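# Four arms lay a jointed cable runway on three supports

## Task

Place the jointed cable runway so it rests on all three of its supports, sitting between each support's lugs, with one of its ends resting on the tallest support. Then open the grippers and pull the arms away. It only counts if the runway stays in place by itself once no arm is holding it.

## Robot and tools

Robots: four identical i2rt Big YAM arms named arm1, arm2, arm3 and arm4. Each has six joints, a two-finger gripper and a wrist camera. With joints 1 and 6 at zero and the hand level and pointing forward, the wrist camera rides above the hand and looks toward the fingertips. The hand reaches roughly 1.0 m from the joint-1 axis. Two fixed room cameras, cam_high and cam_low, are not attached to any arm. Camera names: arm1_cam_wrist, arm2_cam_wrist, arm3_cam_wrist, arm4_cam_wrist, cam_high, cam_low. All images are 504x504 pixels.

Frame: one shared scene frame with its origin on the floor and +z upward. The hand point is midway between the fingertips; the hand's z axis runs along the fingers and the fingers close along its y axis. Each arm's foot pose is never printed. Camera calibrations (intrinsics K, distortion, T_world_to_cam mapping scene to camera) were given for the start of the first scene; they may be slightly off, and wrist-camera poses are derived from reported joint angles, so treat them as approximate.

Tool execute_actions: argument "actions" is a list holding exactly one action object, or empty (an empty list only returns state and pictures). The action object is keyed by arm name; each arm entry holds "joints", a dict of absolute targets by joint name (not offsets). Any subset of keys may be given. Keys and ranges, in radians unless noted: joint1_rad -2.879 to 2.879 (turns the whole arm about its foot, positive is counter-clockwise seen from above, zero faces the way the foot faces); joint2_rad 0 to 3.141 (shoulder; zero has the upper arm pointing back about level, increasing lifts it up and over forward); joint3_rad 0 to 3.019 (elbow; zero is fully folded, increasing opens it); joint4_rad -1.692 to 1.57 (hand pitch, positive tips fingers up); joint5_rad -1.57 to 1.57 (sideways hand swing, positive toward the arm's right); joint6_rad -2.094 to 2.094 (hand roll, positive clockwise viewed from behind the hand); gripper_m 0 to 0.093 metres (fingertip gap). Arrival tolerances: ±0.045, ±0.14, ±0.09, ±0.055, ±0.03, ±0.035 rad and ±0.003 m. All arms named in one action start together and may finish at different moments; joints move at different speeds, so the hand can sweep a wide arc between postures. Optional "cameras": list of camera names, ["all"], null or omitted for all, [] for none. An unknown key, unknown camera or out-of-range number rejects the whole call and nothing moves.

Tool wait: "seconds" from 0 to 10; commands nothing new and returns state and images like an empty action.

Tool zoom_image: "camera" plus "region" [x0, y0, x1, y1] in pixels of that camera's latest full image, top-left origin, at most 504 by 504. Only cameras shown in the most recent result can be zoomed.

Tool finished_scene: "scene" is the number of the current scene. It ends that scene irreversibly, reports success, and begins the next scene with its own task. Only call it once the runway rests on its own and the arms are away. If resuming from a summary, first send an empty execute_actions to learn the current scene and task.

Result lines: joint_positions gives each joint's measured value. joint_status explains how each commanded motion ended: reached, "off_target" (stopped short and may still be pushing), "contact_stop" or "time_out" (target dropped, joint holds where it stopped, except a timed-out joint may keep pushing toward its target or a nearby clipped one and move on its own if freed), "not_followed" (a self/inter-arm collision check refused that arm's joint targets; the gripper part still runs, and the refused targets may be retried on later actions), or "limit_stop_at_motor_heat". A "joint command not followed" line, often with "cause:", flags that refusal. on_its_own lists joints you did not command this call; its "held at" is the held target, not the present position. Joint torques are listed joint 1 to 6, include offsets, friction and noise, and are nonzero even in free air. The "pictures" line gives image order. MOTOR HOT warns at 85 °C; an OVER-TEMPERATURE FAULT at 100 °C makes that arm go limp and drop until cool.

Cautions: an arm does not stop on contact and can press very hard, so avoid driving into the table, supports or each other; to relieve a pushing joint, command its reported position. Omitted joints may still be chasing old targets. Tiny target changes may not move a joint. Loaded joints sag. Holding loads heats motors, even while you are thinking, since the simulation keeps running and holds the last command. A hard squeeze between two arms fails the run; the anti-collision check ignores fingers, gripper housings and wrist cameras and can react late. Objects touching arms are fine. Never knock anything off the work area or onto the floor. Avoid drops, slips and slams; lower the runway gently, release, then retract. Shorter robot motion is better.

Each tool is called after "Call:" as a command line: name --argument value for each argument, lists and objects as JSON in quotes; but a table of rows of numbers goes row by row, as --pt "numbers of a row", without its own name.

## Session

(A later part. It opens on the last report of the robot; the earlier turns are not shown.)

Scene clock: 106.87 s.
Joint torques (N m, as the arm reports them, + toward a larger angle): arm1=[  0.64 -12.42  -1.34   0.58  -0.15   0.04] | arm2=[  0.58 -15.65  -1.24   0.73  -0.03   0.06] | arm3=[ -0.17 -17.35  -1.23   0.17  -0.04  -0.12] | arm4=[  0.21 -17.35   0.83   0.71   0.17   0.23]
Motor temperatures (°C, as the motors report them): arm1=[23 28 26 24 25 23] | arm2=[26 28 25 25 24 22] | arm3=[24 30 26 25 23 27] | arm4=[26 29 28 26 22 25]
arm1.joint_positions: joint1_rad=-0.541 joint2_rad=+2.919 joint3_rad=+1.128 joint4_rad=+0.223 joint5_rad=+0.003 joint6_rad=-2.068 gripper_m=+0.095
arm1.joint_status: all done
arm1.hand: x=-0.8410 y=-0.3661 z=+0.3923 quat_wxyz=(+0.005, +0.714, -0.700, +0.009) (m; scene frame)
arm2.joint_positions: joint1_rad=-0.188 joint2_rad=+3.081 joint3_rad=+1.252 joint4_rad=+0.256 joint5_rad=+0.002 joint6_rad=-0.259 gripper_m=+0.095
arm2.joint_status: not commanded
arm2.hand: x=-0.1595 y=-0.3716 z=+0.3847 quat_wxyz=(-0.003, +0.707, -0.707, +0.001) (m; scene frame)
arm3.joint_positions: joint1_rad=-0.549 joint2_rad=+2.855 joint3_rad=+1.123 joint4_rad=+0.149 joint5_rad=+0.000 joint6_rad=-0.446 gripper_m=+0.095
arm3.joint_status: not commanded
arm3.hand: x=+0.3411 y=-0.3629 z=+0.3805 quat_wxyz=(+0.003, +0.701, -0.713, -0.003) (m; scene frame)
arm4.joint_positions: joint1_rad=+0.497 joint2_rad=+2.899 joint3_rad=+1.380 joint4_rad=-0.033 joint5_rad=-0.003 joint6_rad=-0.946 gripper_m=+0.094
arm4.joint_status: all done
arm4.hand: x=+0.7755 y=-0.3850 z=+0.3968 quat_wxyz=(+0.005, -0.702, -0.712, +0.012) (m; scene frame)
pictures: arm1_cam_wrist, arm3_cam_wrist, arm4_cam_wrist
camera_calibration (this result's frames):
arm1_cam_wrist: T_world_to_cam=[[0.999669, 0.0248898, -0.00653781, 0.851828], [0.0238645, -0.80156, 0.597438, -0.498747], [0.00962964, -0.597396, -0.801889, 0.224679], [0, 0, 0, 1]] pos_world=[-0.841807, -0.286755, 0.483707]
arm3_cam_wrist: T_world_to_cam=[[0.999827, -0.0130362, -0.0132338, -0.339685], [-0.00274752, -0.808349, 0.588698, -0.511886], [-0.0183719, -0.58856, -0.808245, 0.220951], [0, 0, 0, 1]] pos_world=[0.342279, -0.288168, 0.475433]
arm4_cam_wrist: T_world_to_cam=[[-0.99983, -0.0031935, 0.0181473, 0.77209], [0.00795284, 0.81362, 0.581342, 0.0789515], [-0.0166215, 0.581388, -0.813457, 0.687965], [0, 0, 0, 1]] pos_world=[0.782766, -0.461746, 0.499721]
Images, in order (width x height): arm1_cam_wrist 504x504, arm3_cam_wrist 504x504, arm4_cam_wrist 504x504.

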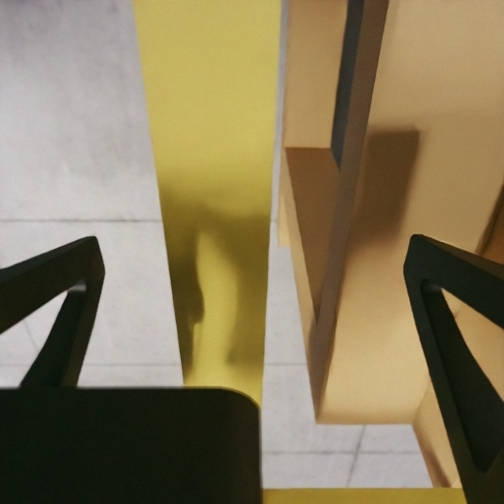

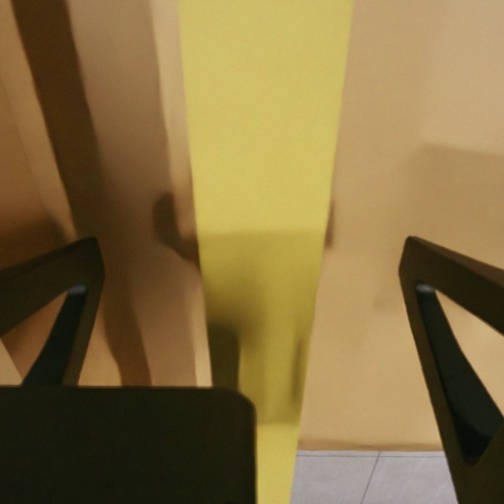

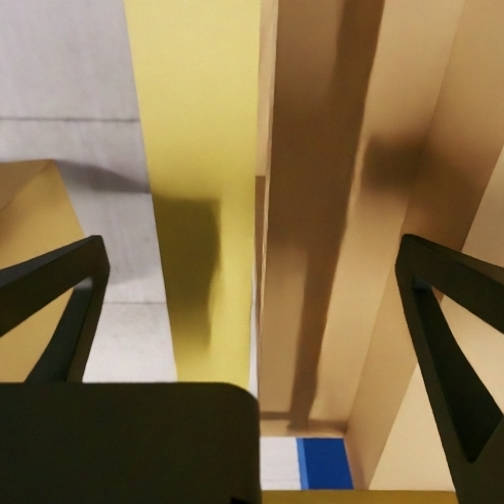

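Call:
execute_actions --actions '[{"arm1":{"joints":{"joint2_rad":2.935}},"arm4":{"joints":{"joint2_rad":2.94}}}]' --cameras '[]'

Call:
execute_actions --actions '[{"arm1":{"joints":{"gripper_m":0}},"arm2":{"joints":{"gripper_m":0}},"arm3":{"joints":{"gripper_m":0}},"arm4":{"joints":{"gripper_m":0}}}]' --cameras '[]'

Call:
execute_actions --actions '[{"arm1":{"joints":{"joint2_rad":2.73,"joint3_rad":0.958,"joint4_rad":0.218}},"arm2":{"joints":{"joint2_rad":2.885,"joint3_rad":1.062,"joint4_rad":0.268}},"arm3":{"joints":{"joint2_rad":2.635,"joint3_rad":0.966,"joint4_rad":0.112}},"arm4":{"joints":{"joint2_rad":2.725,"joint3_rad":1.218,"joint4_rad":-0.046}}}]'

Scene clock: 123.07 s.
Joint torques (N m, as the arm reports them, + toward a larger angle): arm1=[  0.64 -11.68  -1.37   0.58  -0.16   0.05] | arm2=[  0.6  -15.63  -1.25   0.75  -0.04   0.06] | arm3=[ -0.18 -17.38  -1.23   0.17  -0.04  -0.12] | arm4=[ -0.17 -16.13   0.94   0.54   0.13   0.22]
Motor temperatures (°C, as the motors report them): arm1=[23 29 26 24 25 23] | arm2=[26 28 25 25 24 22] | arm3=[24 30 26 25 23 27] | arm4=[26 30 27 26 22 25]
arm1.joint_positions: joint1_rad=-0.541 joint2_rad=+2.930 joint3_rad=+1.128 joint4_rad=+0.223 joint5_rad=+0.003 joint6_rad=-2.068 gripper_m=+0.095
arm1.joint_status: all done
arm1.hand: x=-0.8472 y=-0.3630 z=+0.3888 quat_wxyz=(+0.006, +0.714, -0.700, +0.003) (m; scene frame)
arm2.joint_positions: joint1_rad=-0.188 joint2_rad=+3.081 joint3_rad=+1.252 joint4_rad=+0.256 joint5_rad=+0.002 joint6_rad=-0.259 gripper_m=+0.095
arm2.joint_status: not commanded
arm2.hand: x=-0.1595 y=-0.3716 z=+0.3847 quat_wxyz=(-0.003, +0.707, -0.707, +0.001) (m; scene frame)
arm3.joint_positions: joint1_rad=-0.549 joint2_rad=+2.855 joint3_rad=+1.123 joint4_rad=+0.149 joint5_rad=+0.000 joint6_rad=-0.446 gripper_m=+0.095
arm3.joint_status: not commanded
arm3.hand: x=+0.3411 y=-0.3629 z=+0.3805 quat_wxyz=(+0.003, +0.701, -0.713, -0.003) (m; scene frame)
arm4.joint_positions: joint1_rad=+0.497 joint2_rad=+2.925 joint3_rad=+1.380 joint4_rad=-0.033 joint5_rad=-0.003 joint6_rad=-0.946 gripper_m=+0.094
arm4.joint_status: all done
arm4.hand: x=+0.7884 y=-0.3753 z=+0.3860 quat_wxyz=(+0.003, -0.702, -0.712, -0.002) (m; scene frame)
pictures: none
No camera images: the call's "cameras" was empty. Leave "cameras" out to get every camera's image.

Scene clock: 123.80 s.
Joint torques (N m, as the arm reports them, + toward a larger angle): arm1=[  0.79 -11.95  -1.21   0.52  -0.34   0.  ] | arm2=[  0.6  -15.67  -1.29   0.71   0.11  -0.06] | arm3=[  0.07 -17.43  -1.36   0.14  -0.22  -0.11] | arm4=[  0.71 -16.87   0.87   0.89   0.05   0.1 ]
Motor temperatures (°C, as the motors report them): arm1=[23 29 26 24 25 23] | arm2=[26 28 25 25 24 22] | arm3=[24 31 26 25 23 27] | arm4=[26 30 27 26 22 25]
arm1.joint_positions: joint1_rad=-0.543 joint2_rad=+2.932 joint3_rad=+1.124 joint4_rad=+0.225 joint5_rad=+0.008 joint6_rad=-2.062 gripper_m=+0.025
arm1.joint_status: gripper_m off_target (ended at +0.025, target +0.000)
arm1.hand: x=-0.8506 y=-0.3627 z=+0.3886 quat_wxyz=(+0.009, +0.712, -0.702, +0.002) (m; scene frame)
arm2.joint_positions: joint1_rad=-0.188 joint2_rad=+3.080 joint3_rad=+1.252 joint4_rad=+0.256 joint5_rad=-0.003 joint6_rad=-0.247 gripper_m=+0.024
arm2.joint_status: gripper_m off_target (ended at +0.024, target +0.000)
arm2.hand: x=-0.1603 y=-0.3711 z=+0.3848 quat_wxyz=(-0.002, +0.703, -0.711, -0.002) (m; scene frame)
arm3.joint_positions: joint1_rad=-0.551 joint2_rad=+2.855 joint3_rad=+1.125 joint4_rad=+0.151 joint5_rad=+0.005 joint6_rad=-0.447 gripper_m=+0.024
arm3.joint_status: gripper_m off_target (ended at +0.024, target +0.000)
arm3.hand: x=+0.3433 y=-0.3624 z=+0.3803 quat_wxyz=(+0.000, +0.700, -0.714, -0.001) (m; scene frame)
arm4.joint_positions: joint1_rad=+0.497 joint2_rad=+2.926 joint3_rad=+1.380 joint4_rad=-0.032 joint5_rad=-0.001 joint6_rad=-0.934 gripper_m=+0.024
arm4.joint_status: gripper_m off_target (ended at +0.024, target +0.000)
arm4.hand: x=+0.7883 y=-0.3750 z=+0.3857 quat_wxyz=(+0.004, -0.706, -0.708, -0.002) (m; scene frame)
pictures: none
No camera images: the call's "cameras" was empty. Leave "cameras" out to get every camera's image.

Scene clock: 124.87 s.
Joint torques (N m, as the arm reports them, + toward a larger angle): arm1=[  0.76 -16.06  -2.98  -0.08  -0.38   0.  ] | arm2=[  0.57 -19.38  -5.33   0.39   0.05  -0.06] | arm3=[  0.2  -19.99  -3.94  -0.51  -0.29  -0.13] | arm4=[ -0.24 -20.5   -0.32  -0.16   0.13   0.08]
Motor temperatures (°C, as the motors report them): arm1=[23 29 26 24 25 23] | arm2=[26 28 25 25 24 22] | arm3=[24 31 26 25 23 27] | arm4=[26 30 27 26 22 25]
arm1.joint_positions: joint1_rad=-0.543 joint2_rad=+2.783 joint3_rad=+0.987 joint4_rad=+0.225 joint5_rad=+0.008 joint6_rad=-2.062 gripper_m=+0.025
arm1.joint_status: all done
arm1.hand: x=-0.8497 y=-0.3627 z=+0.4444 quat_wxyz=(+0.008, +0.711, -0.703, +0.008) (m; scene frame)
arm2.joint_positions: joint1_rad=-0.188 joint2_rad=+2.944 joint3_rad=+1.106 joint4_rad=+0.272 joint5_rad=-0.001 joint6_rad=-0.246 gripper_m=+0.024
arm2.joint_status: all done
arm2.hand: x=-0.1600 y=-0.3711 z=+0.4383 quat_wxyz=(-0.005, +0.703, -0.711, -0.002) (m; scene frame)
arm3.joint_positions: joint1_rad=-0.551 joint2_rad=+2.701 joint3_rad=+0.996 joint4_rad=+0.131 joint5_rad=+0.007 joint6_rad=-0.447 gripper_m=+0.024
arm3.joint_status: all done
arm3.hand: x=+0.3437 y=-0.3634 z=+0.4371 quat_wxyz=(-0.003, +0.700, -0.714, -0.001) (m; scene frame)
arm4.joint_positions: joint1_rad=+0.497 joint2_rad=+2.764 joint3_rad=+1.231 joint4_rad=-0.034 joint5_rad=-0.003 joint6_rad=-0.933 gripper_m=+0.024
arm4.joint_status: all done
arm4.hand: x=+0.7889 y=-0.3756 z=+0.4476 quat_wxyz=(+0.004, -0.706, -0.708, +0.004) (m; scene frame)
pictures: arm1_cam_wrist, arm2_cam_wrist, arm3_cam_wrist, arm4_cam_wrist, cam_high, cam_low
camera_calibration (this result's frames):
arm1_cam_wrist: T_world_to_cam=[[0.999799, 0.015981, -0.0121186, 0.860138], [0.020056, -0.799674, 0.600099, -0.53071], [-0.000100735, -0.600221, -0.799834, 0.258349], [0, 0, 0, 1]] pos_world=[-0.849295, -0.283075, 0.535538]
arm2_cam_wrist: T_world_to_cam=[[0.999729, -0.0178032, 0.0149811, 0.145421], [-0.0231834, -0.816948, 0.576246, -0.554922], [0.00197977, -0.576437, -0.817139, 0.267617], [0, 0, 0, 1]] pos_world=[-0.158776, -0.296489, 0.536273]
arm3_cam_wrist: T_world_to_cam=[[0.999894, -0.014217, -0.0032566, -0.346358], [-0.00962862, -0.811138, 0.584776, -0.542523], [-0.0109553, -0.584683, -0.811188, 0.266725], [0, 0, 0, 1]] pos_world=[0.34402, -0.289036, 0.532491]
arm4_cam_wrist: T_world_to_cam=[[-0.999944, 0.00904541, 0.00557424, 0.794968], [0.0105932, 0.808161, 0.588866, 0.0341245], [0.000821648, 0.588891, -0.808212, 0.710732], [0, 0, 0, 1]] pos_world=[0.793978, -0.453313, 0.549896]
Images, in order (width x height): arm1_cam_wrist 504x504, arm2_cam_wrist 504x504, arm3_cam_wrist 504x504, arm4_cam_wrist 504x504, cam_high 504x504, cam_low 504x504.

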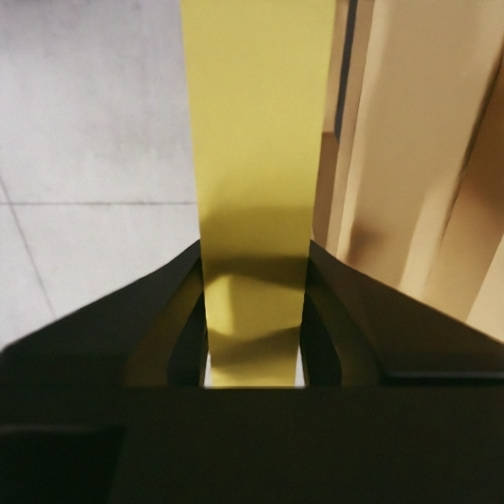

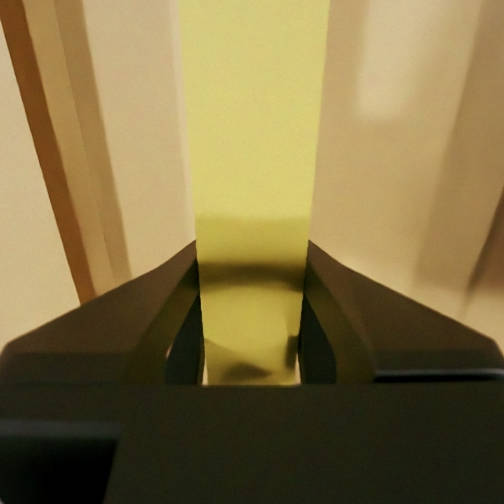

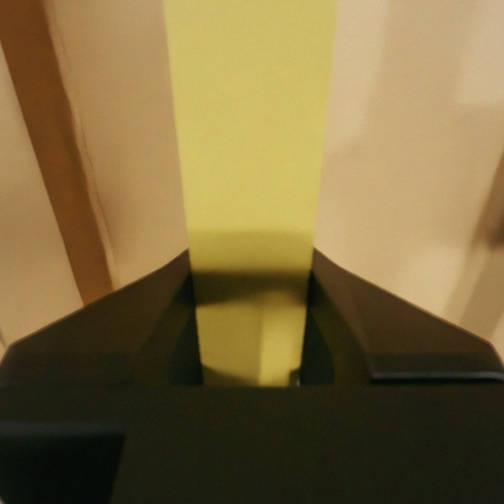

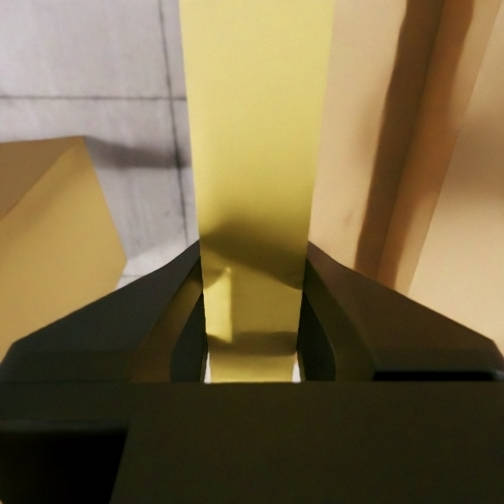

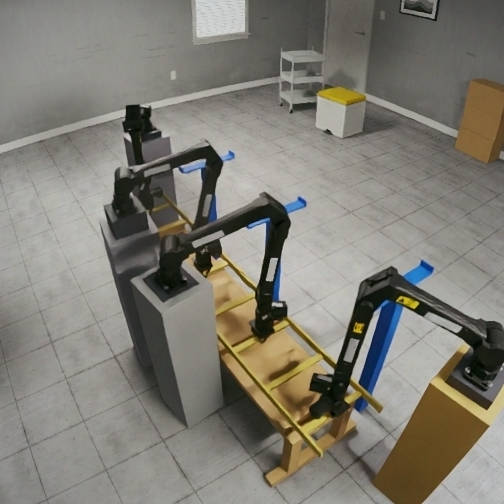

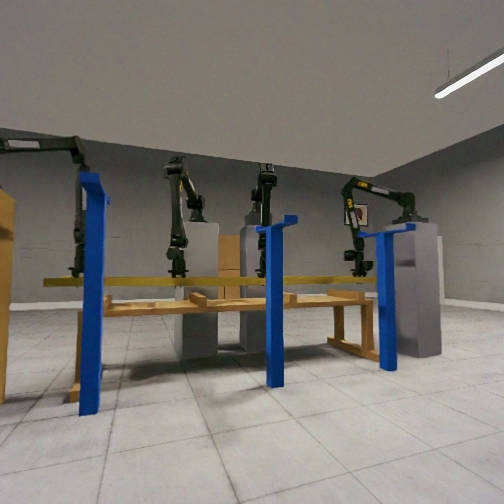

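Call:
execute_actions --actions '[{"arm1":{"joints":{"joint2_rad":2.455,"joint3_rad":0.79,"joint4_rad":0.13}},"arm2":{"joints":{"joint2_rad":2.62,"joint3_rad":0.85,"joint4_rad":0.22}},"arm3":{"joints":{"joint2_rad":2.355,"joint3_rad":0.815,"joint4_rad":0}},"arm4":{"joints":{"joint2_rad":2.485,"joint3_rad":1.072,"joint4_rad":-0.125}}}]' --cameras '[]'

Call:
execute_actions --actions '[{"arm1":{"joints":{"joint2_rad":2.155,"joint3_rad":0.69,"joint4_rad":-0.06}},"arm2":{"joints":{"joint2_rad":2.335,"joint3_rad":0.71,"joint4_rad":0.09}},"arm3":{"joints":{"joint2_rad":2.06,"joint3_rad":0.735,"joint4_rad":-0.19}},"arm4":{"joints":{"joint2_rad":2.235,"joint3_rad":0.99,"joint4_rad":-0.275}}}]' --cameras '["cam_high","cam_low"]'

Scene clock: 138.70 s.
Joint torques (N m, as the arm reports them, + toward a larger angle): arm1=[  0.91 -15.27  -1.27  -0.12  -0.35  -0.01] | arm2=[  0.69 -18.89  -3.94   0.09   0.05  -0.09] | arm3=[  0.08 -20.79  -1.25  -0.66  -0.15  -0.11] | arm4=[ -0.18 -19.38   1.06  -0.05   0.16   0.09]
Motor temperatures (°C, as the motors report them): arm1=[23 31 26 24 25 23] | arm2=[26 29 26 25 24 22] | arm3=[24 32 26 25 23 27] | arm4=[26 32 27 26 22 25]
arm1.joint_positions: joint1_rad=-0.545 joint2_rad=+2.509 joint3_rad=+0.801 joint4_rad=+0.139 joint5_rad=+0.008 joint6_rad=-2.062 gripper_m=+0.025
arm1.joint_status: all done
arm1.hand: x=-0.8498 y=-0.3619 z=+0.5381 quat_wxyz=(+0.007, +0.711, -0.703, +0.009) (m; scene frame)
arm2.joint_positions: joint1_rad=-0.188 joint2_rad=+2.678 joint3_rad=+0.882 joint4_rad=+0.230 joint5_rad=-0.001 joint6_rad=-0.245 gripper_m=+0.024
arm2.joint_status: all done
arm2.hand: x=-0.1603 y=-0.3714 z=+0.5353 quat_wxyz=(-0.005, +0.703, -0.711, -0.002) (m; scene frame)
arm3.joint_positions: joint1_rad=-0.551 joint2_rad=+2.426 joint3_rad=+0.829 joint4_rad=+0.020 joint5_rad=+0.003 joint6_rad=-0.447 gripper_m=+0.024
arm3.joint_status: all done
arm3.hand: x=+0.3429 y=-0.3648 z=+0.5311 quat_wxyz=(+0.000, +0.700, -0.714, -0.003) (m; scene frame)
arm4.joint_positions: joint1_rad=+0.497 joint2_rad=+2.526 joint3_rad=+1.075 joint4_rad=-0.115 joint5_rad=-0.003 joint6_rad=-0.931 gripper_m=+0.024
arm4.joint_status: all done
arm4.hand: x=+0.7879 y=-0.3775 z=+0.5368 quat_wxyz=(+0.003, -0.707, -0.707, +0.004) (m; scene frame)
pictures: none
No camera images: the call's "cameras" was empty. Leave "cameras" out to get every camera's image.

Scene clock: 139.77 s.
Joint torques (N m, as the arm reports them, + toward a larger angle): arm1=[  1.15 -14.52   1.14  -0.18  -0.38   0.  ] | arm2=[  0.56 -18.79  -1.64  -0.07   0.08  -0.09] | arm3=[  0.07 -20.64   2.5   -0.79  -0.08  -0.12] | arm4=[ -0.3  -19.52   3.12   0.2    0.25   0.08]
Motor temperatures (°C, as the motors report them): arm1=[23 31 26 24 25 23] | arm2=[26 30 26 25 24 22] | arm3=[24 32 26 25 23 27] | arm4=[26 32 27 26 22 25]
arm1.joint_positions: joint1_rad=-0.547 joint2_rad=+2.213 joint3_rad=+0.682 joint4_rad=-0.050 joint5_rad=+0.009 joint6_rad=-2.062 gripper_m=+0.025
arm1.joint_status: all done
arm1.hand: x=-0.8500 y=-0.3616 z=+0.6284 quat_wxyz=(+0.009, +0.710, -0.704, +0.003) (m; scene frame)
arm2.joint_positions: joint1_rad=-0.188 joint2_rad=+2.402 joint3_rad=+0.727 joint4_rad=+0.103 joint5_rad=-0.002 joint6_rad=-0.243 gripper_m=+0.024
arm2.joint_status: all done
arm2.hand: x=-0.1607 y=-0.3714 z=+0.6241 quat_wxyz=(-0.002, +0.702, -0.712, -0.001) (m; scene frame)
arm3.joint_positions: joint1_rad=-0.551 joint2_rad=+2.142 joint3_rad=+0.727 joint4_rad=-0.169 joint5_rad=+0.001 joint6_rad=-0.445 gripper_m=+0.024
arm3.joint_status: all done
arm3.hand: x=+0.3425 y=-0.3666 z=+0.6202 quat_wxyz=(+0.003, +0.700, -0.714, -0.002) (m; scene frame)
arm4.joint_positions: joint1_rad=+0.497 joint2_rad=+2.283 joint3_rad=+0.977 joint4_rad=-0.269 joint5_rad=-0.008 joint6_rad=-0.930 gripper_m=+0.024
arm4.joint_status: all done
arm4.hand: x=+0.7869 y=-0.3804 z=+0.6266 quat_wxyz=(+0.001, -0.707, -0.707, +0.000) (m; scene frame)
pictures: cam_high, cam_low
Images, in order (width x height): cam_high 504x504, cam_low 504x504.

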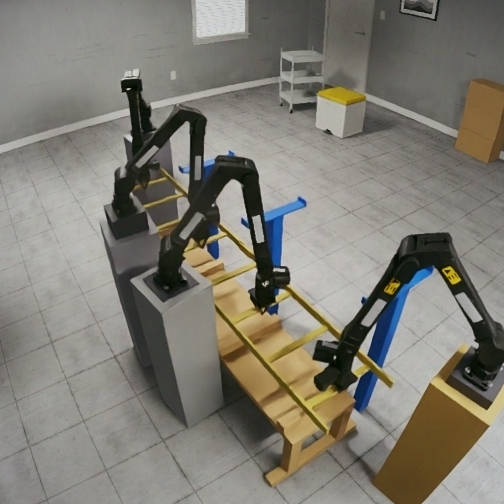

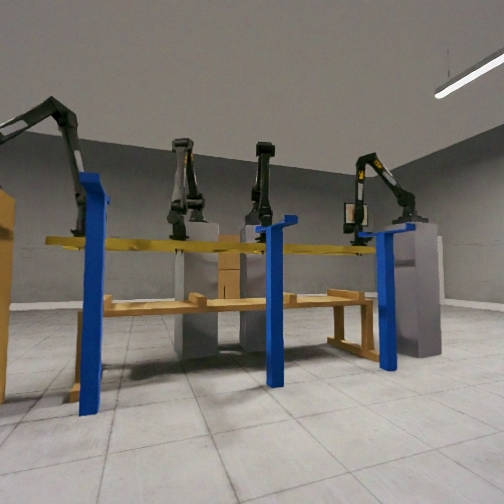

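Call:
execute_actions --actions '[{"arm1":{"joints":{"joint1_rad":-0.585,"joint6_rad":-2.09,"joint2_rad":1.84,"joint3_rad":0.67,"joint4_rad":-0.33}},"arm2":{"joints":{"joint1_rad":-0.2,"joint2_rad":2.0,"joint3_rad":0.585,"joint4_rad":-0.105}},"arm3":{"joints":{"joint1_rad":-0.565,"joint2_rad":1.735,"joint3_rad":0.69,"joint4_rad":-0.44}},"arm4":{"joints":{"joint1_rad":0.52,"joint6_rad":-0.91,"joint2_rad":2.0,"joint3_rad":0.98,"joint4_rad":-0.485}}}]' --cameras '["cam_high"]'

Call:
execute_actions --actions '[{"arm1":{"joints":{"joint2_rad":1.525,"joint3_rad":0.71,"joint4_rad":-0.665}},"arm2":{"joints":{"joint2_rad":1.62,"joint3_rad":0.585,"joint4_rad":-0.45}},"arm3":{"joints":{"joint2_rad":1.43,"joint3_rad":0.775,"joint4_rad":-0.805}},"arm4":{"joints":{"joint2_rad":1.715,"joint3_rad":1.02,"joint4_rad":-0.79}}}]' --cameras '["cam_high","cam_low"]'

Scene clock: 158.30 s.
Joint torques (N m, as the arm reports them, + toward a larger angle): arm1=[  1.1  -13.42   4.38  -0.06  -0.28   0.06] | arm2=[ -0.33 -16.82   1.49  -0.06   0.11  -0.1 ] | arm3=[  0.16 -18.57   7.42  -0.54  -0.34  -0.11] | arm4=[  0.98 -18.14   5.5    0.32   0.16   0.1 ]
Motor temperatures (°C, as the motors report them): arm1=[23 32 26 24 25 23] | arm2=[26 30 25 25 24 22] | arm3=[24 33 26 25 23 27] | arm4=[26 32 28 26 22 25]
arm1.joint_positions: joint1_rad=-0.590 joint2_rad=+1.899 joint3_rad=+0.639 joint4_rad=-0.324 joint5_rad=+0.006 joint6_rad=-2.089 gripper_m=+0.025
arm1.joint_status: all done
arm1.hand: x=-0.8515 y=-0.3749 z=+0.7208 quat_wxyz=(+0.008, +0.705, -0.710, +0.002) (m; scene frame)
arm2.joint_positions: joint1_rad=-0.190 joint2_rad=+2.068 joint3_rad=+0.585 joint4_rad=-0.092 joint5_rad=-0.003 joint6_rad=-0.244 gripper_m=+0.024
arm2.joint_status: all done
arm2.hand: x=-0.1637 y=-0.3845 z=+0.7188 quat_wxyz=(+0.000, +0.701, -0.713, -0.001) (m; scene frame)
arm3.joint_positions: joint1_rad=-0.556 joint2_rad=+1.818 joint3_rad=+0.651 joint4_rad=-0.425 joint5_rad=+0.008 joint6_rad=-0.447 gripper_m=+0.024
arm3.joint_status: all done
arm3.hand: x=+0.3389 y=-0.3816 z=+0.7148 quat_wxyz=(+0.006, +0.699, -0.715, +0.002) (m; scene frame)
arm4.joint_positions: joint1_rad=+0.522 joint2_rad=+2.046 joint3_rad=+0.959 joint4_rad=-0.485 joint5_rad=-0.005 joint6_rad=-0.902 gripper_m=+0.024
arm4.joint_status: all done
arm4.hand: x=+0.7834 y=-0.3968 z=+0.7205 quat_wxyz=(+0.003, -0.708, -0.706, +0.001) (m; scene frame)
pictures: cam_high
Images, in order (width x height): cam_high 504x504.

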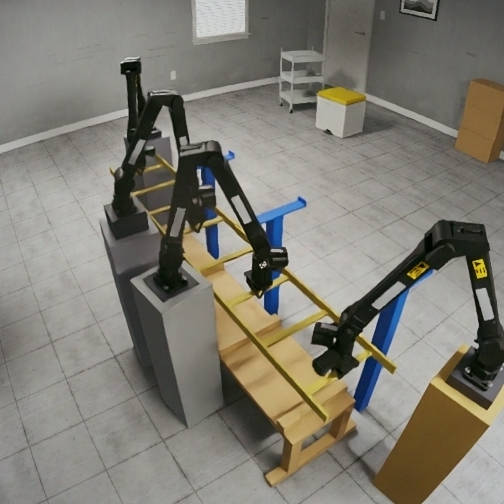

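Scene clock: 159.37 s.
Joint torques (N m, as the arm reports them, + toward a larger angle): arm1=[  0.63 -11.32   8.11  -0.66  -0.05   0.06] | arm2=[  0.   -14.93   6.49  -0.06   0.05  -0.08] | arm3=[  0.1  -14.67  14.02  -0.93  -0.43  -0.11] | arm4=[  0.29 -16.66   9.6   -0.3    0.08   0.07]
Motor temperatures (°C, as the motors report them): arm1=[23 32 26 24 25 23] | arm2=[26 30 25 25 24 22] | arm3=[24 33 26 25 23 27] | arm4=[26 32 28 26 22 25]
arm1.joint_positions: joint1_rad=-0.585 joint2_rad=+1.575 joint3_rad=+0.653 joint4_rad=-0.640 joint5_rad=+0.000 joint6_rad=-2.089 gripper_m=+0.025
arm1.joint_status: all done
arm1.hand: x=-0.8490 y=-0.3723 z=+0.8217 quat_wxyz=(+0.003, +0.706, -0.708, +0.011) (m; scene frame)
arm2.joint_positions: joint1_rad=-0.195 joint2_rad=+1.687 joint3_rad=+0.562 joint4_rad=-0.437 joint5_rad=-0.001 joint6_rad=-0.245 gripper_m=+0.024
arm2.joint_status: all done
arm2.hand: x=-0.1609 y=-0.3801 z=+0.8225 quat_wxyz=(-0.007, +0.700, -0.714, -0.003) (m; scene frame)
arm3.joint_positions: joint1_rad=-0.557 joint2_rad=+1.487 joint3_rad=+0.697 joint4_rad=-0.774 joint5_rad=+0.011 joint6_rad=-0.447 gripper_m=+0.024
arm3.joint_status: all done
arm3.hand: x=+0.3411 y=-0.3804 z=+0.8274 quat_wxyz=(-0.008, +0.698, -0.716, -0.001) (m; scene frame)
arm4.joint_positions: joint1_rad=+0.521 joint2_rad=+1.755 joint3_rad=+0.967 joint4_rad=-0.770 joint5_rad=-0.002 joint6_rad=-0.902 gripper_m=+0.024
arm4.joint_status: all done
arm4.hand: x=+0.7863 y=-0.3952 z=+0.8418 quat_wxyz=(+0.004, -0.708, -0.706, +0.008) (m; scene frame)
pictures: cam_high, cam_low
Images, in order (width x height): cam_high 504x504, cam_low 504x504.

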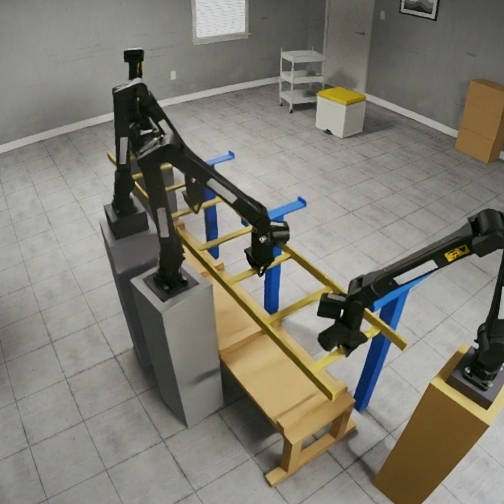

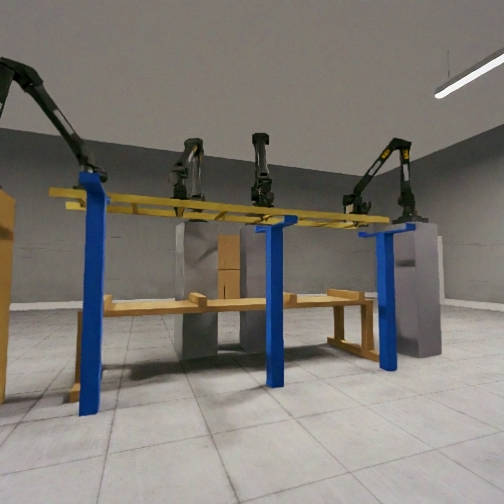

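Call:
execute_actions --actions '[{"arm1":{"joints":{"joint2_rad":1.405,"joint3_rad":0.77,"joint4_rad":-0.84}},"arm2":{"joints":{"joint2_rad":1.47,"joint3_rad":0.625,"joint4_rad":-0.645}},"arm3":{"joints":{"joint2_rad":1.32,"joint3_rad":0.875,"joint4_rad":-1.0}},"arm4":{"joints":{"joint2_rad":1.585,"joint3_rad":1.12,"joint4_rad":-1.02}}}]' --cameras '[]'

Call:
execute_actions --actions '[{"arm1":{"joints":{"joint1_rad":-0.245,"joint6_rad":-1.75,"joint2_rad":1.305,"joint3_rad":0.66}},"arm2":{"joints":{"joint1_rad":-0.127,"joint6_rad":-0.18,"joint2_rad":1.7,"joint3_rad":0.95,"joint4_rad":-0.72}},"arm3":{"joints":{"joint1_rad":-0.444,"joint6_rad":-0.335,"joint2_rad":1.56,"joint3_rad":1.15,"joint4_rad":-1.02}},"arm4":{"joints":{"joint1_rad":0.273,"joint6_rad":-1.15,"joint2_rad":1.445,"joint3_rad":0.95,"joint4_rad":-0.99}}}]' --cameras '["cam_low"]'

Call:
execute_actions --actions '[{"arm1":{"joints":{"joint1_rad":0.17,"joint6_rad":-1.33,"joint3_rad":0.67}},"arm2":{"joints":{"joint1_rad":-0.083,"joint6_rad":-0.135,"joint2_rad":1.92,"joint3_rad":1.33,"joint4_rad":-0.87}},"arm3":{"joints":{"joint1_rad":-0.367,"joint6_rad":-0.26,"joint2_rad":1.81,"joint3_rad":1.52,"joint4_rad":-1.125}},"arm4":{"joints":{"joint1_rad":-0.054,"joint6_rad":-1.48,"joint2_rad":1.37,"joint3_rad":0.87}}}]' --cameras '[]'

Call:
execute_actions --actions '[{"arm1":{"joints":{"joint1_rad":0.535,"joint6_rad":-0.965,"joint2_rad":1.45,"joint3_rad":0.81}},"arm2":{"joints":{"joint1_rad":-0.053,"joint6_rad":-0.105,"joint2_rad":2.18,"joint3_rad":1.83,"joint4_rad":-1.085}},"arm3":{"joints":{"joint1_rad":-0.314,"joint6_rad":-0.21,"joint2_rad":2.115,"joint3_rad":2.04,"joint4_rad":-1.325}},"arm4":{"joints":{"joint1_rad":-0.411,"joint6_rad":-1.835,"joint2_rad":1.41,"joint3_rad":0.905}}}]'

Scene clock: 192.83 s.
Joint torques (N m, as the arm reports them, + toward a larger angle): arm1=[  0.6  -11.14   9.63  -0.93  -0.29   0.06] | arm2=[  0.08 -13.88   9.65  -1.2   -0.01  -0.07] | arm3=[  0.05 -13.4   17.77  -0.95  -0.65  -0.12] | arm4=[ -0.06 -18.17  11.96  -1.13   0.33   0.07]
Motor temperatures (°C, as the motors report them): arm1=[23 31 32 24 25 23] | arm2=[26 30 28 25 24 22] | arm3=[24 31 33 25 24 27] | arm4=[26 32 35 26 22 25]
arm1.joint_positions: joint1_rad=-0.586 joint2_rad=+1.460 joint3_rad=+0.702 joint4_rad=-0.807 joint5_rad=+0.006 joint6_rad=-2.089 gripper_m=+0.025
arm1.joint_status: all done
arm1.hand: x=-0.8479 y=-0.3736 z=+0.8692 quat_wxyz=(+0.006, +0.706, -0.708, +0.010) (m; scene frame)
arm2.joint_positions: joint1_rad=-0.197 joint2_rad=+1.534 joint3_rad=+0.579 joint4_rad=-0.607 joint5_rad=+0.001 joint6_rad=-0.246 gripper_m=+0.024
arm2.joint_status: all done
arm2.hand: x=-0.1606 y=-0.3819 z=+0.8681 quat_wxyz=(-0.007, +0.700, -0.714, -0.002) (m; scene frame)
arm3.joint_positions: joint1_rad=-0.557 joint2_rad=+1.372 joint3_rad=+0.769 joint4_rad=-0.971 joint5_rad=+0.016 joint6_rad=-0.446 gripper_m=+0.024
arm3.joint_status: joint3_rad time_out (moved +0.071 of +0.178); the others done
arm3.on_its_own: joint3_rad reads +0.769 and still pushes toward +0.875 since a time_out
arm3.hand: x=+0.3416 y=-0.3825 z=+0.8834 quat_wxyz=(-0.004, +0.698, -0.716, +0.003) (m; scene frame)
arm4.joint_positions: joint1_rad=+0.521 joint2_rad=+1.647 joint3_rad=+1.048 joint4_rad=-0.983 joint5_rad=-0.008 joint6_rad=-0.901 gripper_m=+0.024
arm4.joint_status: all done
arm4.hand: x=+0.7868 y=-0.3970 z=+0.9099 quat_wxyz=(+0.000, -0.709, -0.705, -0.004) (m; scene frame)
pictures: none
No camera images: the call's "cameras" was empty. Leave "cameras" out to get every camera's image.

not run: a stop came earlier in this reply.

not run: a stop came earlier in this reply.

not run: a stop came earlier in this reply.

Call:
execute_actions --actions '[{"arm1":{"joints":{"joint1_rad":-0.245,"joint6_rad":-1.75,"joint2_rad":1.305,"joint3_rad":0.66,"joint4_rad":-0.83}},"arm2":{"joints":{"joint1_rad":-0.127,"joint6_rad":-0.18,"joint2_rad":1.7,"joint3_rad":0.95,"joint4_rad":-0.72}},"arm3":{"joints":{"joint1_rad":-0.444,"joint6_rad":-0.335,"joint2_rad":1.59,"joint3_rad":1.12,"joint4_rad":-1.01}},"arm4":{"joints":{"joint1_rad":0.273,"joint6_rad":-1.15,"joint2_rad":1.445,"joint3_rad":0.96,"joint4_rad":-0.99}}}]' --cameras '["cam_low"]'

Call:
execute_actions --actions '[{"arm1":{"joints":{"joint1_rad":0.17,"joint6_rad":-1.33,"joint3_rad":0.67}},"arm2":{"joints":{"joint1_rad":-0.083,"joint6_rad":-0.135,"joint2_rad":1.92,"joint3_rad":1.33,"joint4_rad":-0.87}},"arm3":{"joints":{"joint1_rad":-0.367,"joint6_rad":-0.26,"joint2_rad":1.84,"joint3_rad":1.49,"joint4_rad":-1.12}},"arm4":{"joints":{"joint1_rad":-0.054,"joint6_rad":-1.48,"joint2_rad":1.37,"joint3_rad":0.88}}}]' --cameras '[]'

Call:
execute_actions --actions '[{"arm1":{"joints":{"joint1_rad":0.535,"joint6_rad":-0.965,"joint2_rad":1.45,"joint3_rad":0.81}},"arm2":{"joints":{"joint1_rad":-0.053,"joint6_rad":-0.105,"joint2_rad":2.18,"joint3_rad":1.82,"joint4_rad":-1.085}},"arm3":{"joints":{"joint1_rad":-0.314,"joint6_rad":-0.21,"joint2_rad":2.14,"joint3_rad":2.0,"joint4_rad":-1.32}},"arm4":{"joints":{"joint1_rad":-0.411,"joint6_rad":-1.835,"joint2_rad":1.41,"joint3_rad":0.91}}}]'

Scene clock: 212.10 s.
Joint torques (N m, as the arm reports them, + toward a larger angle): arm1=[  0.79 -10.49   8.69  -0.13  -0.61   0.11] | arm2=[  0.37 -21.79  10.47  -1.42   0.24  -0.03] | arm3=[ -0.11 -18.42  14.68  -0.69  -0.78  -0.13] | arm4=[  0.47 -18.43  10.27   0.38   0.29   0.17]
Motor temperatures (°C, as the motors report them): arm1=[23 31 34 24 25 23] | arm2=[26 30 31 25 24 22] | arm3=[24 31 38 25 24 27] | arm4=[26 33 38 26 23 25]
arm1.joint_positions: joint1_rad=-0.248 joint2_rad=+1.370 joint3_rad=+0.606 joint4_rad=-0.821 joint5_rad=+0.014 joint6_rad=-1.757 gripper_m=+0.025
arm1.joint_status: all done
arm1.hand: x=-0.8504 y=-0.2647 z=+0.8664 quat_wxyz=(+0.014, +0.708, -0.706, +0.005) (m; scene frame)
arm2.joint_positions: joint1_rad=-0.128 joint2_rad=+1.802 joint3_rad=+0.898 joint4_rad=-0.680 joint5_rad=-0.007 joint6_rad=-0.180 gripper_m=+0.024
arm2.joint_status: all done
arm2.hand: x=-0.1607 y=-0.2698 z=+0.8524 quat_wxyz=(+0.004, +0.701, -0.713, +0.000) (m; scene frame)
arm3.joint_positions: joint1_rad=-0.434 joint2_rad=+1.645 joint3_rad=+1.048 joint4_rad=-0.989 joint5_rad=+0.021 joint6_rad=-0.325 gripper_m=+0.024
arm3.joint_status: all done
arm3.hand: x=+0.3407 y=-0.2696 z=+0.8748 quat_wxyz=(-0.001, +0.699, -0.715, +0.007) (m; scene frame)
arm4.joint_positions: joint1_rad=+0.271 joint2_rad=+1.531 joint3_rad=+0.909 joint4_rad=-0.993 joint5_rad=-0.007 joint6_rad=-1.151 gripper_m=+0.024
arm4.joint_status: all done
arm4.hand: x=+0.7832 y=-0.2815 z=+0.9124 quat_wxyz=(-0.006, -0.709, -0.705, -0.018) (m; scene frame)
pictures: cam_low
Images, in order (width x height): cam_low 504x504.

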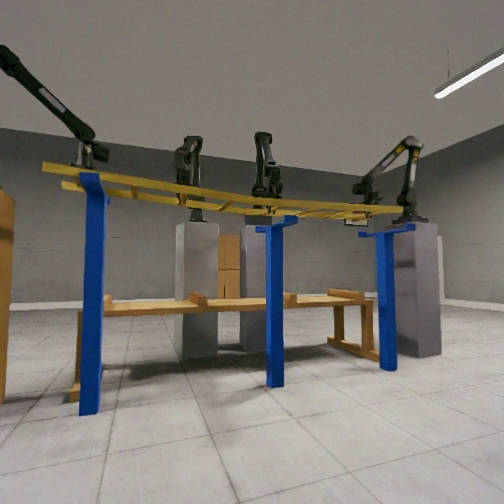

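Scene clock: 213.33 s.
Joint torques (N m, as the arm reports them, + toward a larger angle): arm1=[  1.27 -10.58   9.38   0.15  -0.65   0.19] | arm2=[  0.58 -28.9   11.85  -1.81   0.56  -0.02] | arm3=[ -0.21 -24.78  16.35  -0.75  -0.92  -0.16] | arm4=[ -0.32 -16.83   9.65  -0.17   0.36   0.04]
Motor temperatures (°C, as the motors report them): arm1=[23 31 34 24 25 23] | arm2=[26 30 31 25 24 22] | arm3=[24 32 38 25 25 27] | arm4=[26 33 38 26 23 25]
arm1.joint_positions: joint1_rad=+0.161 joint2_rad=+1.370 joint3_rad=+0.604 joint4_rad=-0.829 joint5_rad=+0.015 joint6_rad=-1.347 gripper_m=+0.025
arm1.joint_status: all done
arm1.hand: x=-0.8545 y=-0.1498 z=+0.8642 quat_wxyz=(+0.018, +0.708, -0.706, +0.007) (m; scene frame)
arm2.joint_positions: joint1_rad=-0.084 joint2_rad=+2.054 joint3_rad=+1.270 joint4_rad=-0.824 joint5_rad=-0.017 joint6_rad=-0.136 gripper_m=+0.024
arm2.joint_status: all done
arm2.hand: x=-0.1626 y=-0.1560 z=+0.8346 quat_wxyz=(+0.017, +0.700, -0.713, +0.003) (m; scene frame)
arm3.joint_positions: joint1_rad=-0.355 joint2_rad=+1.913 joint3_rad=+1.405 joint4_rad=-1.098 joint5_rad=+0.024 joint6_rad=-0.248 gripper_m=+0.024
arm3.joint_status: all done
arm3.hand: x=+0.3378 y=-0.1553 z=+0.8662 quat_wxyz=(+0.007, +0.699, -0.715, +0.014) (m; scene frame)
arm4.joint_positions: joint1_rad=-0.052 joint2_rad=+1.459 joint3_rad=+0.837 joint4_rad=-0.983 joint5_rad=-0.009 joint6_rad=-1.471 gripper_m=+0.024
arm4.joint_status: all done
arm4.hand: x=+0.7780 y=-0.1634 z=+0.9156 quat_wxyz=(-0.010, -0.710, -0.704, -0.009) (m; scene frame)
pictures: none
No camera images: the call's "cameras" was empty. Leave "cameras" out to get every camera's image.

Scene clock: 215.87 s.
Joint torques (N m, as the arm reports them, + toward a larger angle): arm1=[  2.6  -13.4    9.18   0.04  -0.66   0.22] | arm2=[  1.57 -35.61  14.47  -1.93   0.38   0.04] | arm3=[  1.53 -31.02  19.36  -0.85  -0.8   -0.05] | arm4=[ -0.66 -16.67  11.45  -0.59   0.45  -0.09]
Motor temperatures (°C, as the motors report them): arm1=[23 31 34 24 25 23] | arm2=[26 32 33 25 24 22] | arm3=[24 33 38 25 25 27] | arm4=[26 33 38 26 23 25]
arm1.joint_positions: joint1_rad=+0.513 joint2_rad=+1.524 joint3_rad=+0.746 joint4_rad=-0.826 joint5_rad=+0.016 joint6_rad=-0.987 gripper_m=+0.025
arm1.joint_status: all done
arm1.hand: x=-0.8471 y=-0.0293 z=+0.8562 quat_wxyz=(+0.022, +0.705, -0.709, +0.011) (m; scene frame)
arm2.joint_positions: joint1_rad=-0.069 joint2_rad=+2.338 joint3_rad=+1.741 joint4_rad=-1.036 joint5_rad=-0.011 joint6_rad=-0.112 gripper_m=+0.025
arm2.joint_status: joint2_rad time_out (moved +0.285 of +0.126); the others done
arm2.on_its_own: joint2_rad reads +2.338 and still pushes toward +2.180 since a time_out
arm2.hand: x=-0.1537 y=-0.0412 z=+0.8119 quat_wxyz=(+0.025, +0.697, -0.716, +0.014) (m; scene frame)
arm3.joint_positions: joint1_rad=-0.321 joint2_rad=+2.227 joint3_rad=+1.887 joint4_rad=-1.298 joint5_rad=+0.021 joint6_rad=-0.207 gripper_m=+0.024
arm3.joint_status: joint3_rad time_out (moved +0.483 of +0.595); the others done
arm3.on_its_own: joint3_rad reads +1.887 and still pushes toward +2.000 since a time_out
arm3.hand: x=+0.3458 y=-0.0407 z=+0.8511 quat_wxyz=(+0.019, +0.697, -0.717, +0.022) (m; scene frame)
arm4.joint_positions: joint1_rad=-0.393 joint2_rad=+1.483 joint3_rad=+0.840 joint4_rad=-0.970 joint5_rad=-0.012 joint6_rad=-1.812 gripper_m=+0.025
arm4.joint_status: all done
arm4.hand: x=+0.7843 y=-0.0448 z=+0.9088 quat_wxyz=(-0.016, -0.710, -0.704, -0.004) (m; scene frame)
pictures: arm1_cam_wrist, arm2_cam_wrist, arm3_cam_wrist, arm4_cam_wrist, cam_high, cam_low
camera_calibration (this result's frames):
arm1_cam_wrist: T_world_to_cam=[[0.999638, -0.00324425, -0.0267228, 0.868941], [0.0140025, -0.785168, 0.619124, -0.532296], [-0.0229905, -0.619274, -0.784838, 0.755106], [0, 0, 0, 1]] pos_world=[-0.843812, 0.0524947, 0.945414]
arm2_cam_wrist: T_world_to_cam=[[0.999448, -0.0330916, -0.0030351, 0.15338], [-0.0238281, -0.777325, 0.628648, -0.541569], [-0.0231622, -0.628228, -0.777684, 0.725053], [0, 0, 0, 1]] pos_world=[-0.149406, 0.0395988, 0.904783]
arm3_cam_wrist: T_world_to_cam=[[0.999721, -0.0235632, -0.00133812, -0.34445], [-0.0173435, -0.771925, 0.635477, -0.561712], [-0.0160068, -0.635277, -0.772119, 0.757629], [0, 0, 0, 1]] pos_world=[0.34674, 0.0395883, 0.941474]
arm4_cam_wrist: T_world_to_cam=[[-0.999196, 0.0207882, -0.0342689, 0.820918], [-0.00269839, 0.818157, 0.574989, -0.481259], [0.0399903, 0.574619, -0.817443, 0.865753], [0, 0, 0, 1]] pos_world=[0.784338, -0.120798, 1.01255]
Images, in order (width x height): arm1_cam_wrist 504x504, arm2_cam_wrist 504x504, arm3_cam_wrist 504x504, arm4_cam_wrist 504x504, cam_high 504x504, cam_low 504x504.

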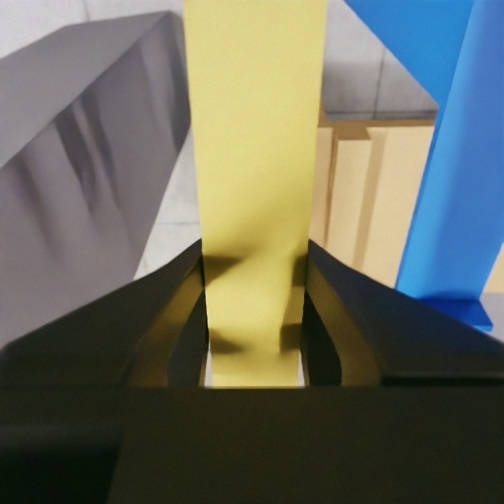

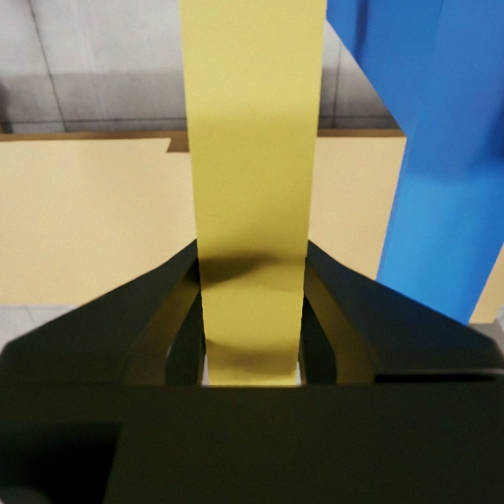

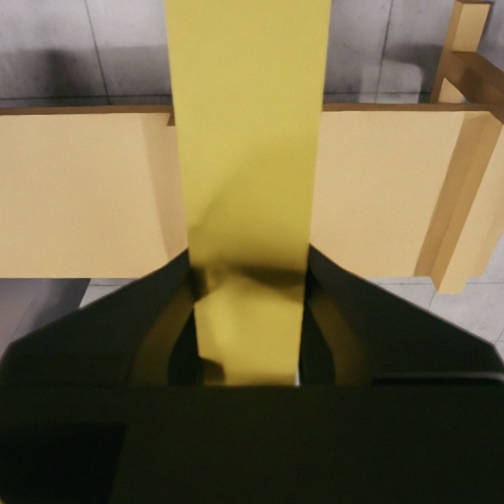

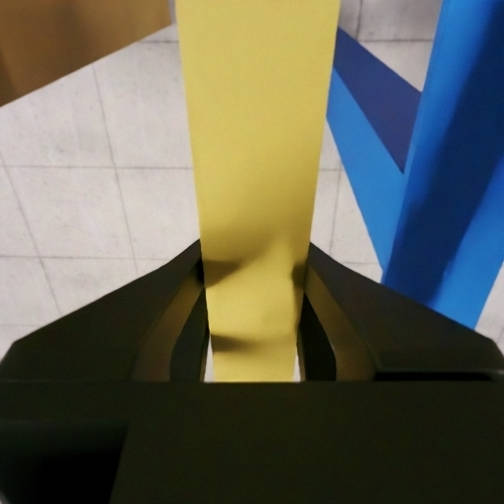

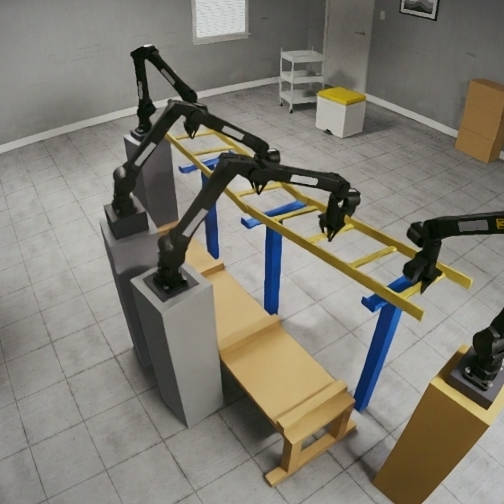

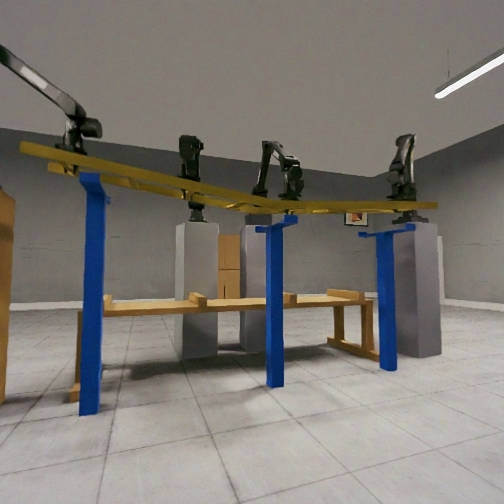

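Call:
execute_actions --actions '[{"arm1":{"joints":{"joint1_rad":0.575,"joint6_rad":-0.93,"joint2_rad":1.64,"joint3_rad":0.755,"joint4_rad":-0.57}},"arm2":{"joints":{"joint4_rad":-0.96,"joint2_rad":2.23}},"arm3":{"joints":{"joint4_rad":-1.23,"joint2_rad":2.17}},"arm4":{"joints":{"joint1_rad":-0.47,"joint6_rad":-1.89,"joint2_rad":1.46,"joint4_rad":-0.93}}}]'

Call:
zoom_image --camera "cam_high" --region '[330,220,490,340]'

Call:
zoom_image --camera "cam_high" --region '[160,125,330,250]'

Scene clock: 226.50 s.
Joint torques (N m, as the arm reports them, + toward a larger angle): arm1=[  3.36 -14.13   7.01   0.85  -1.28   0.25] | arm2=[  1.25 -36.69  14.13  -1.34  -0.22   0.03] | arm3=[  1.   -32.    18.71  -0.11  -1.04  -0.07] | arm4=[ -2.44 -15.52  11.29   0.4    0.47  -0.23]
Motor temperatures (°C, as the motors report them): arm1=[23 32 34 24 26 23] | arm2=[26 38 37 25 24 22] | arm3=[24 38 41 25 25 27] | arm4=[26 32 39 26 23 25]
arm1.joint_positions: joint1_rad=+0.545 joint2_rad=+1.710 joint3_rad=+0.706 joint4_rad=-0.589 joint5_rad=+0.031 joint6_rad=-0.955 gripper_m=+0.025
arm1.joint_status: all done
arm1.hand: x=-0.8468 y=-0.0207 z=+0.7859 quat_wxyz=(+0.018, +0.705, -0.709, +0.020) (m; scene frame)
arm2.joint_positions: joint1_rad=-0.065 joint2_rad=+2.397 joint3_rad=+1.742 joint4_rad=-0.921 joint5_rad=+0.009 joint6_rad=-0.111 gripper_m=+0.025
arm2.joint_status: joint2_rad time_out (moved +0.059 of -0.108); the others done
arm2.on_its_own: joint2_rad reads +2.397 and still pushes toward +2.230 since a time_out
arm2.hand: x=-0.1509 y=-0.0274 z=+0.7746 quat_wxyz=(-0.004, +0.699, -0.715, +0.004) (m; scene frame)
arm3.joint_positions: joint1_rad=-0.316 joint2_rad=+2.264 joint3_rad=+1.895 joint4_rad=-1.228 joint5_rad=+0.028 joint6_rad=-0.205 gripper_m=+0.024
arm3.joint_status: all done
arm3.on_its_own: joint3_rad reads +1.895 and still pushes toward +2.000 since a time_out
arm3.hand: x=+0.3474 y=-0.0251 z=+0.8294 quat_wxyz=(+0.001, +0.698, -0.716, +0.014) (m; scene frame)
arm4.joint_positions: joint1_rad=-0.434 joint2_rad=+1.517 joint3_rad=+0.840 joint4_rad=-0.938 joint5_rad=-0.014 joint6_rad=-1.857 gripper_m=+0.025
arm4.joint_status: all done
arm4.hand: x=+0.7835 y=-0.0301 z=+0.8973 quat_wxyz=(-0.018, -0.709, -0.705, -0.003) (m; scene frame)
pictures: arm1_cam_wrist, arm2_cam_wrist, arm3_cam_wrist, arm4_cam_wrist, cam_high, cam_low
camera_calibration (this result's frames):
arm1_cam_wrist: T_world_to_cam=[[0.999963, -0.00229447, -0.00833716, 0.852651], [0.00342153, -0.780477, 0.625175, -0.495607], [-0.00794141, -0.62518, -0.78044, 0.714412], [0, 0, 0, 1]] pos_world=[-0.84525, 0.0617829, 0.874506]
arm2_cam_wrist: T_world_to_cam=[[0.999304, -0.0298743, 0.0223383, 0.131252], [-0.0372972, -0.810235, 0.584917, -0.476453], [0.000625297, -0.585343, -0.810785, 0.735141], [0, 0, 0, 1]] pos_world=[-0.14939, 0.0481925, 0.871795]
arm3_cam_wrist: T_world_to_cam=[[0.999686, -0.0210957, 0.0135068, -0.357974], [-0.0249662, -0.795263, 0.60575, -0.509208], [-0.00203723, -0.605897, -0.79554, 0.76613], [0, 0, 0, 1]] pos_world=[0.34671, 0.0516897, 0.922775]
arm4_cam_wrist: T_world_to_cam=[[-0.999257, 0.0161637, -0.0349855, 0.820015], [-0.00674046, 0.820503, 0.571603, -0.480408], [0.0379449, 0.571414, -0.819784, 0.851491], [0, 0, 0, 1]] pos_world=[0.783857, -0.105633, 1.00133]
Images, in order (width x height): arm1_cam_wrist 504x504, arm2_cam_wrist 504x504, arm3_cam_wrist 504x504, arm4_cam_wrist 504x504, cam_high 504x504, cam_low 504x504.

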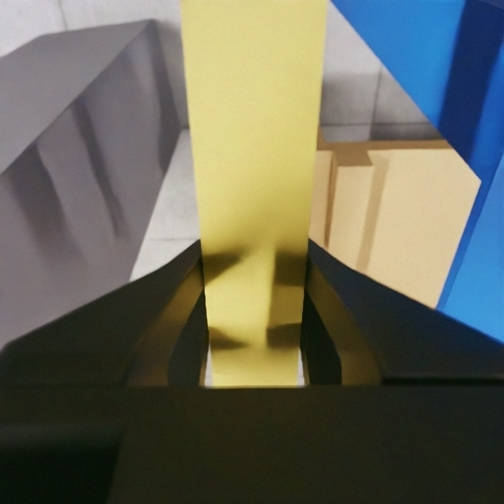

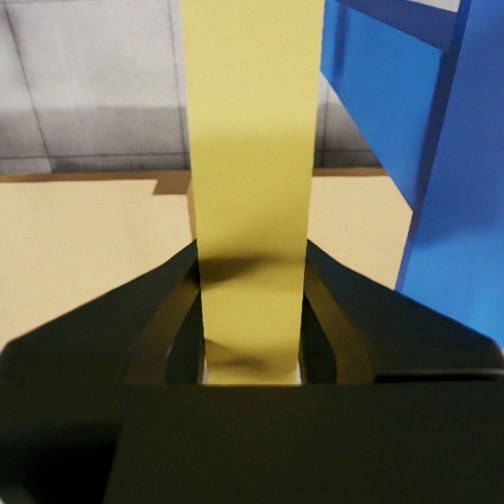

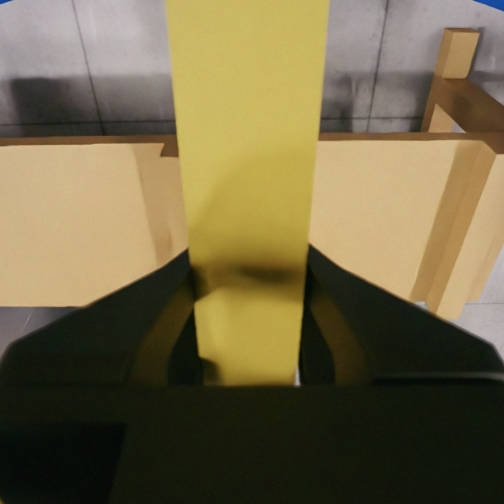

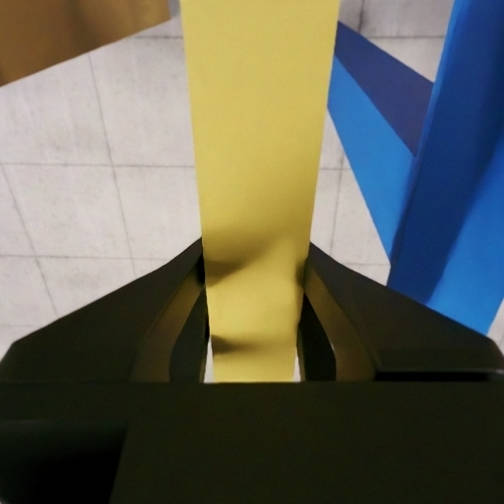

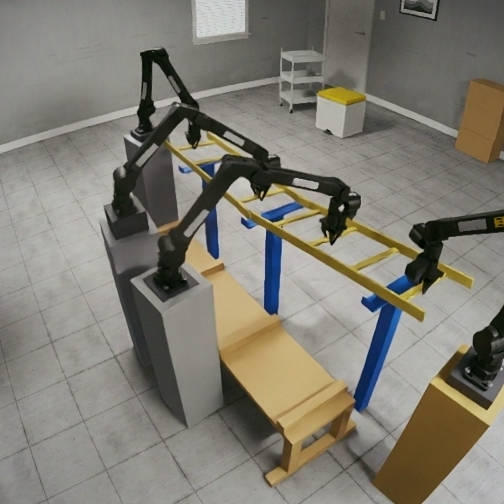

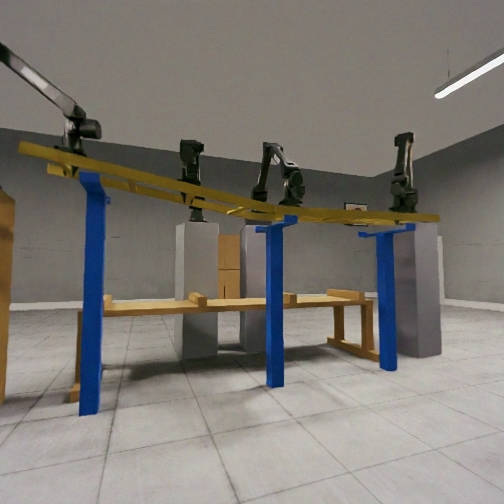

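Region (330, 220, 490, 340) of cam_high's 504x504 image, scaled by 3.150, with more detail than that image has; it fills the top 378 rows of this view, and the rest is white.

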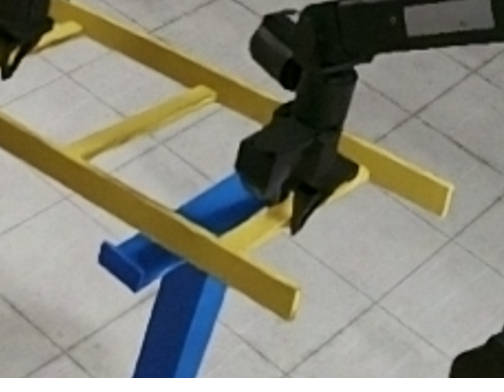

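Region (160, 125, 330, 250) of cam_high's 504x504 image, scaled by 2.965, with more detail than that image has; it fills the top 371 rows of this view, and the rest is white.

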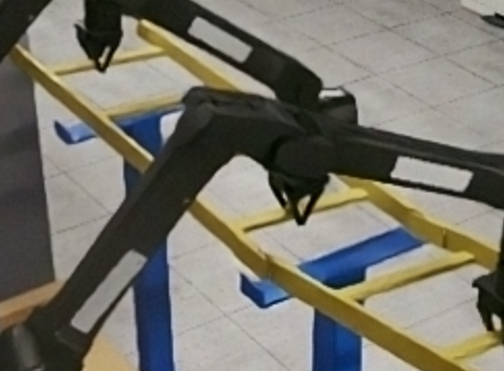

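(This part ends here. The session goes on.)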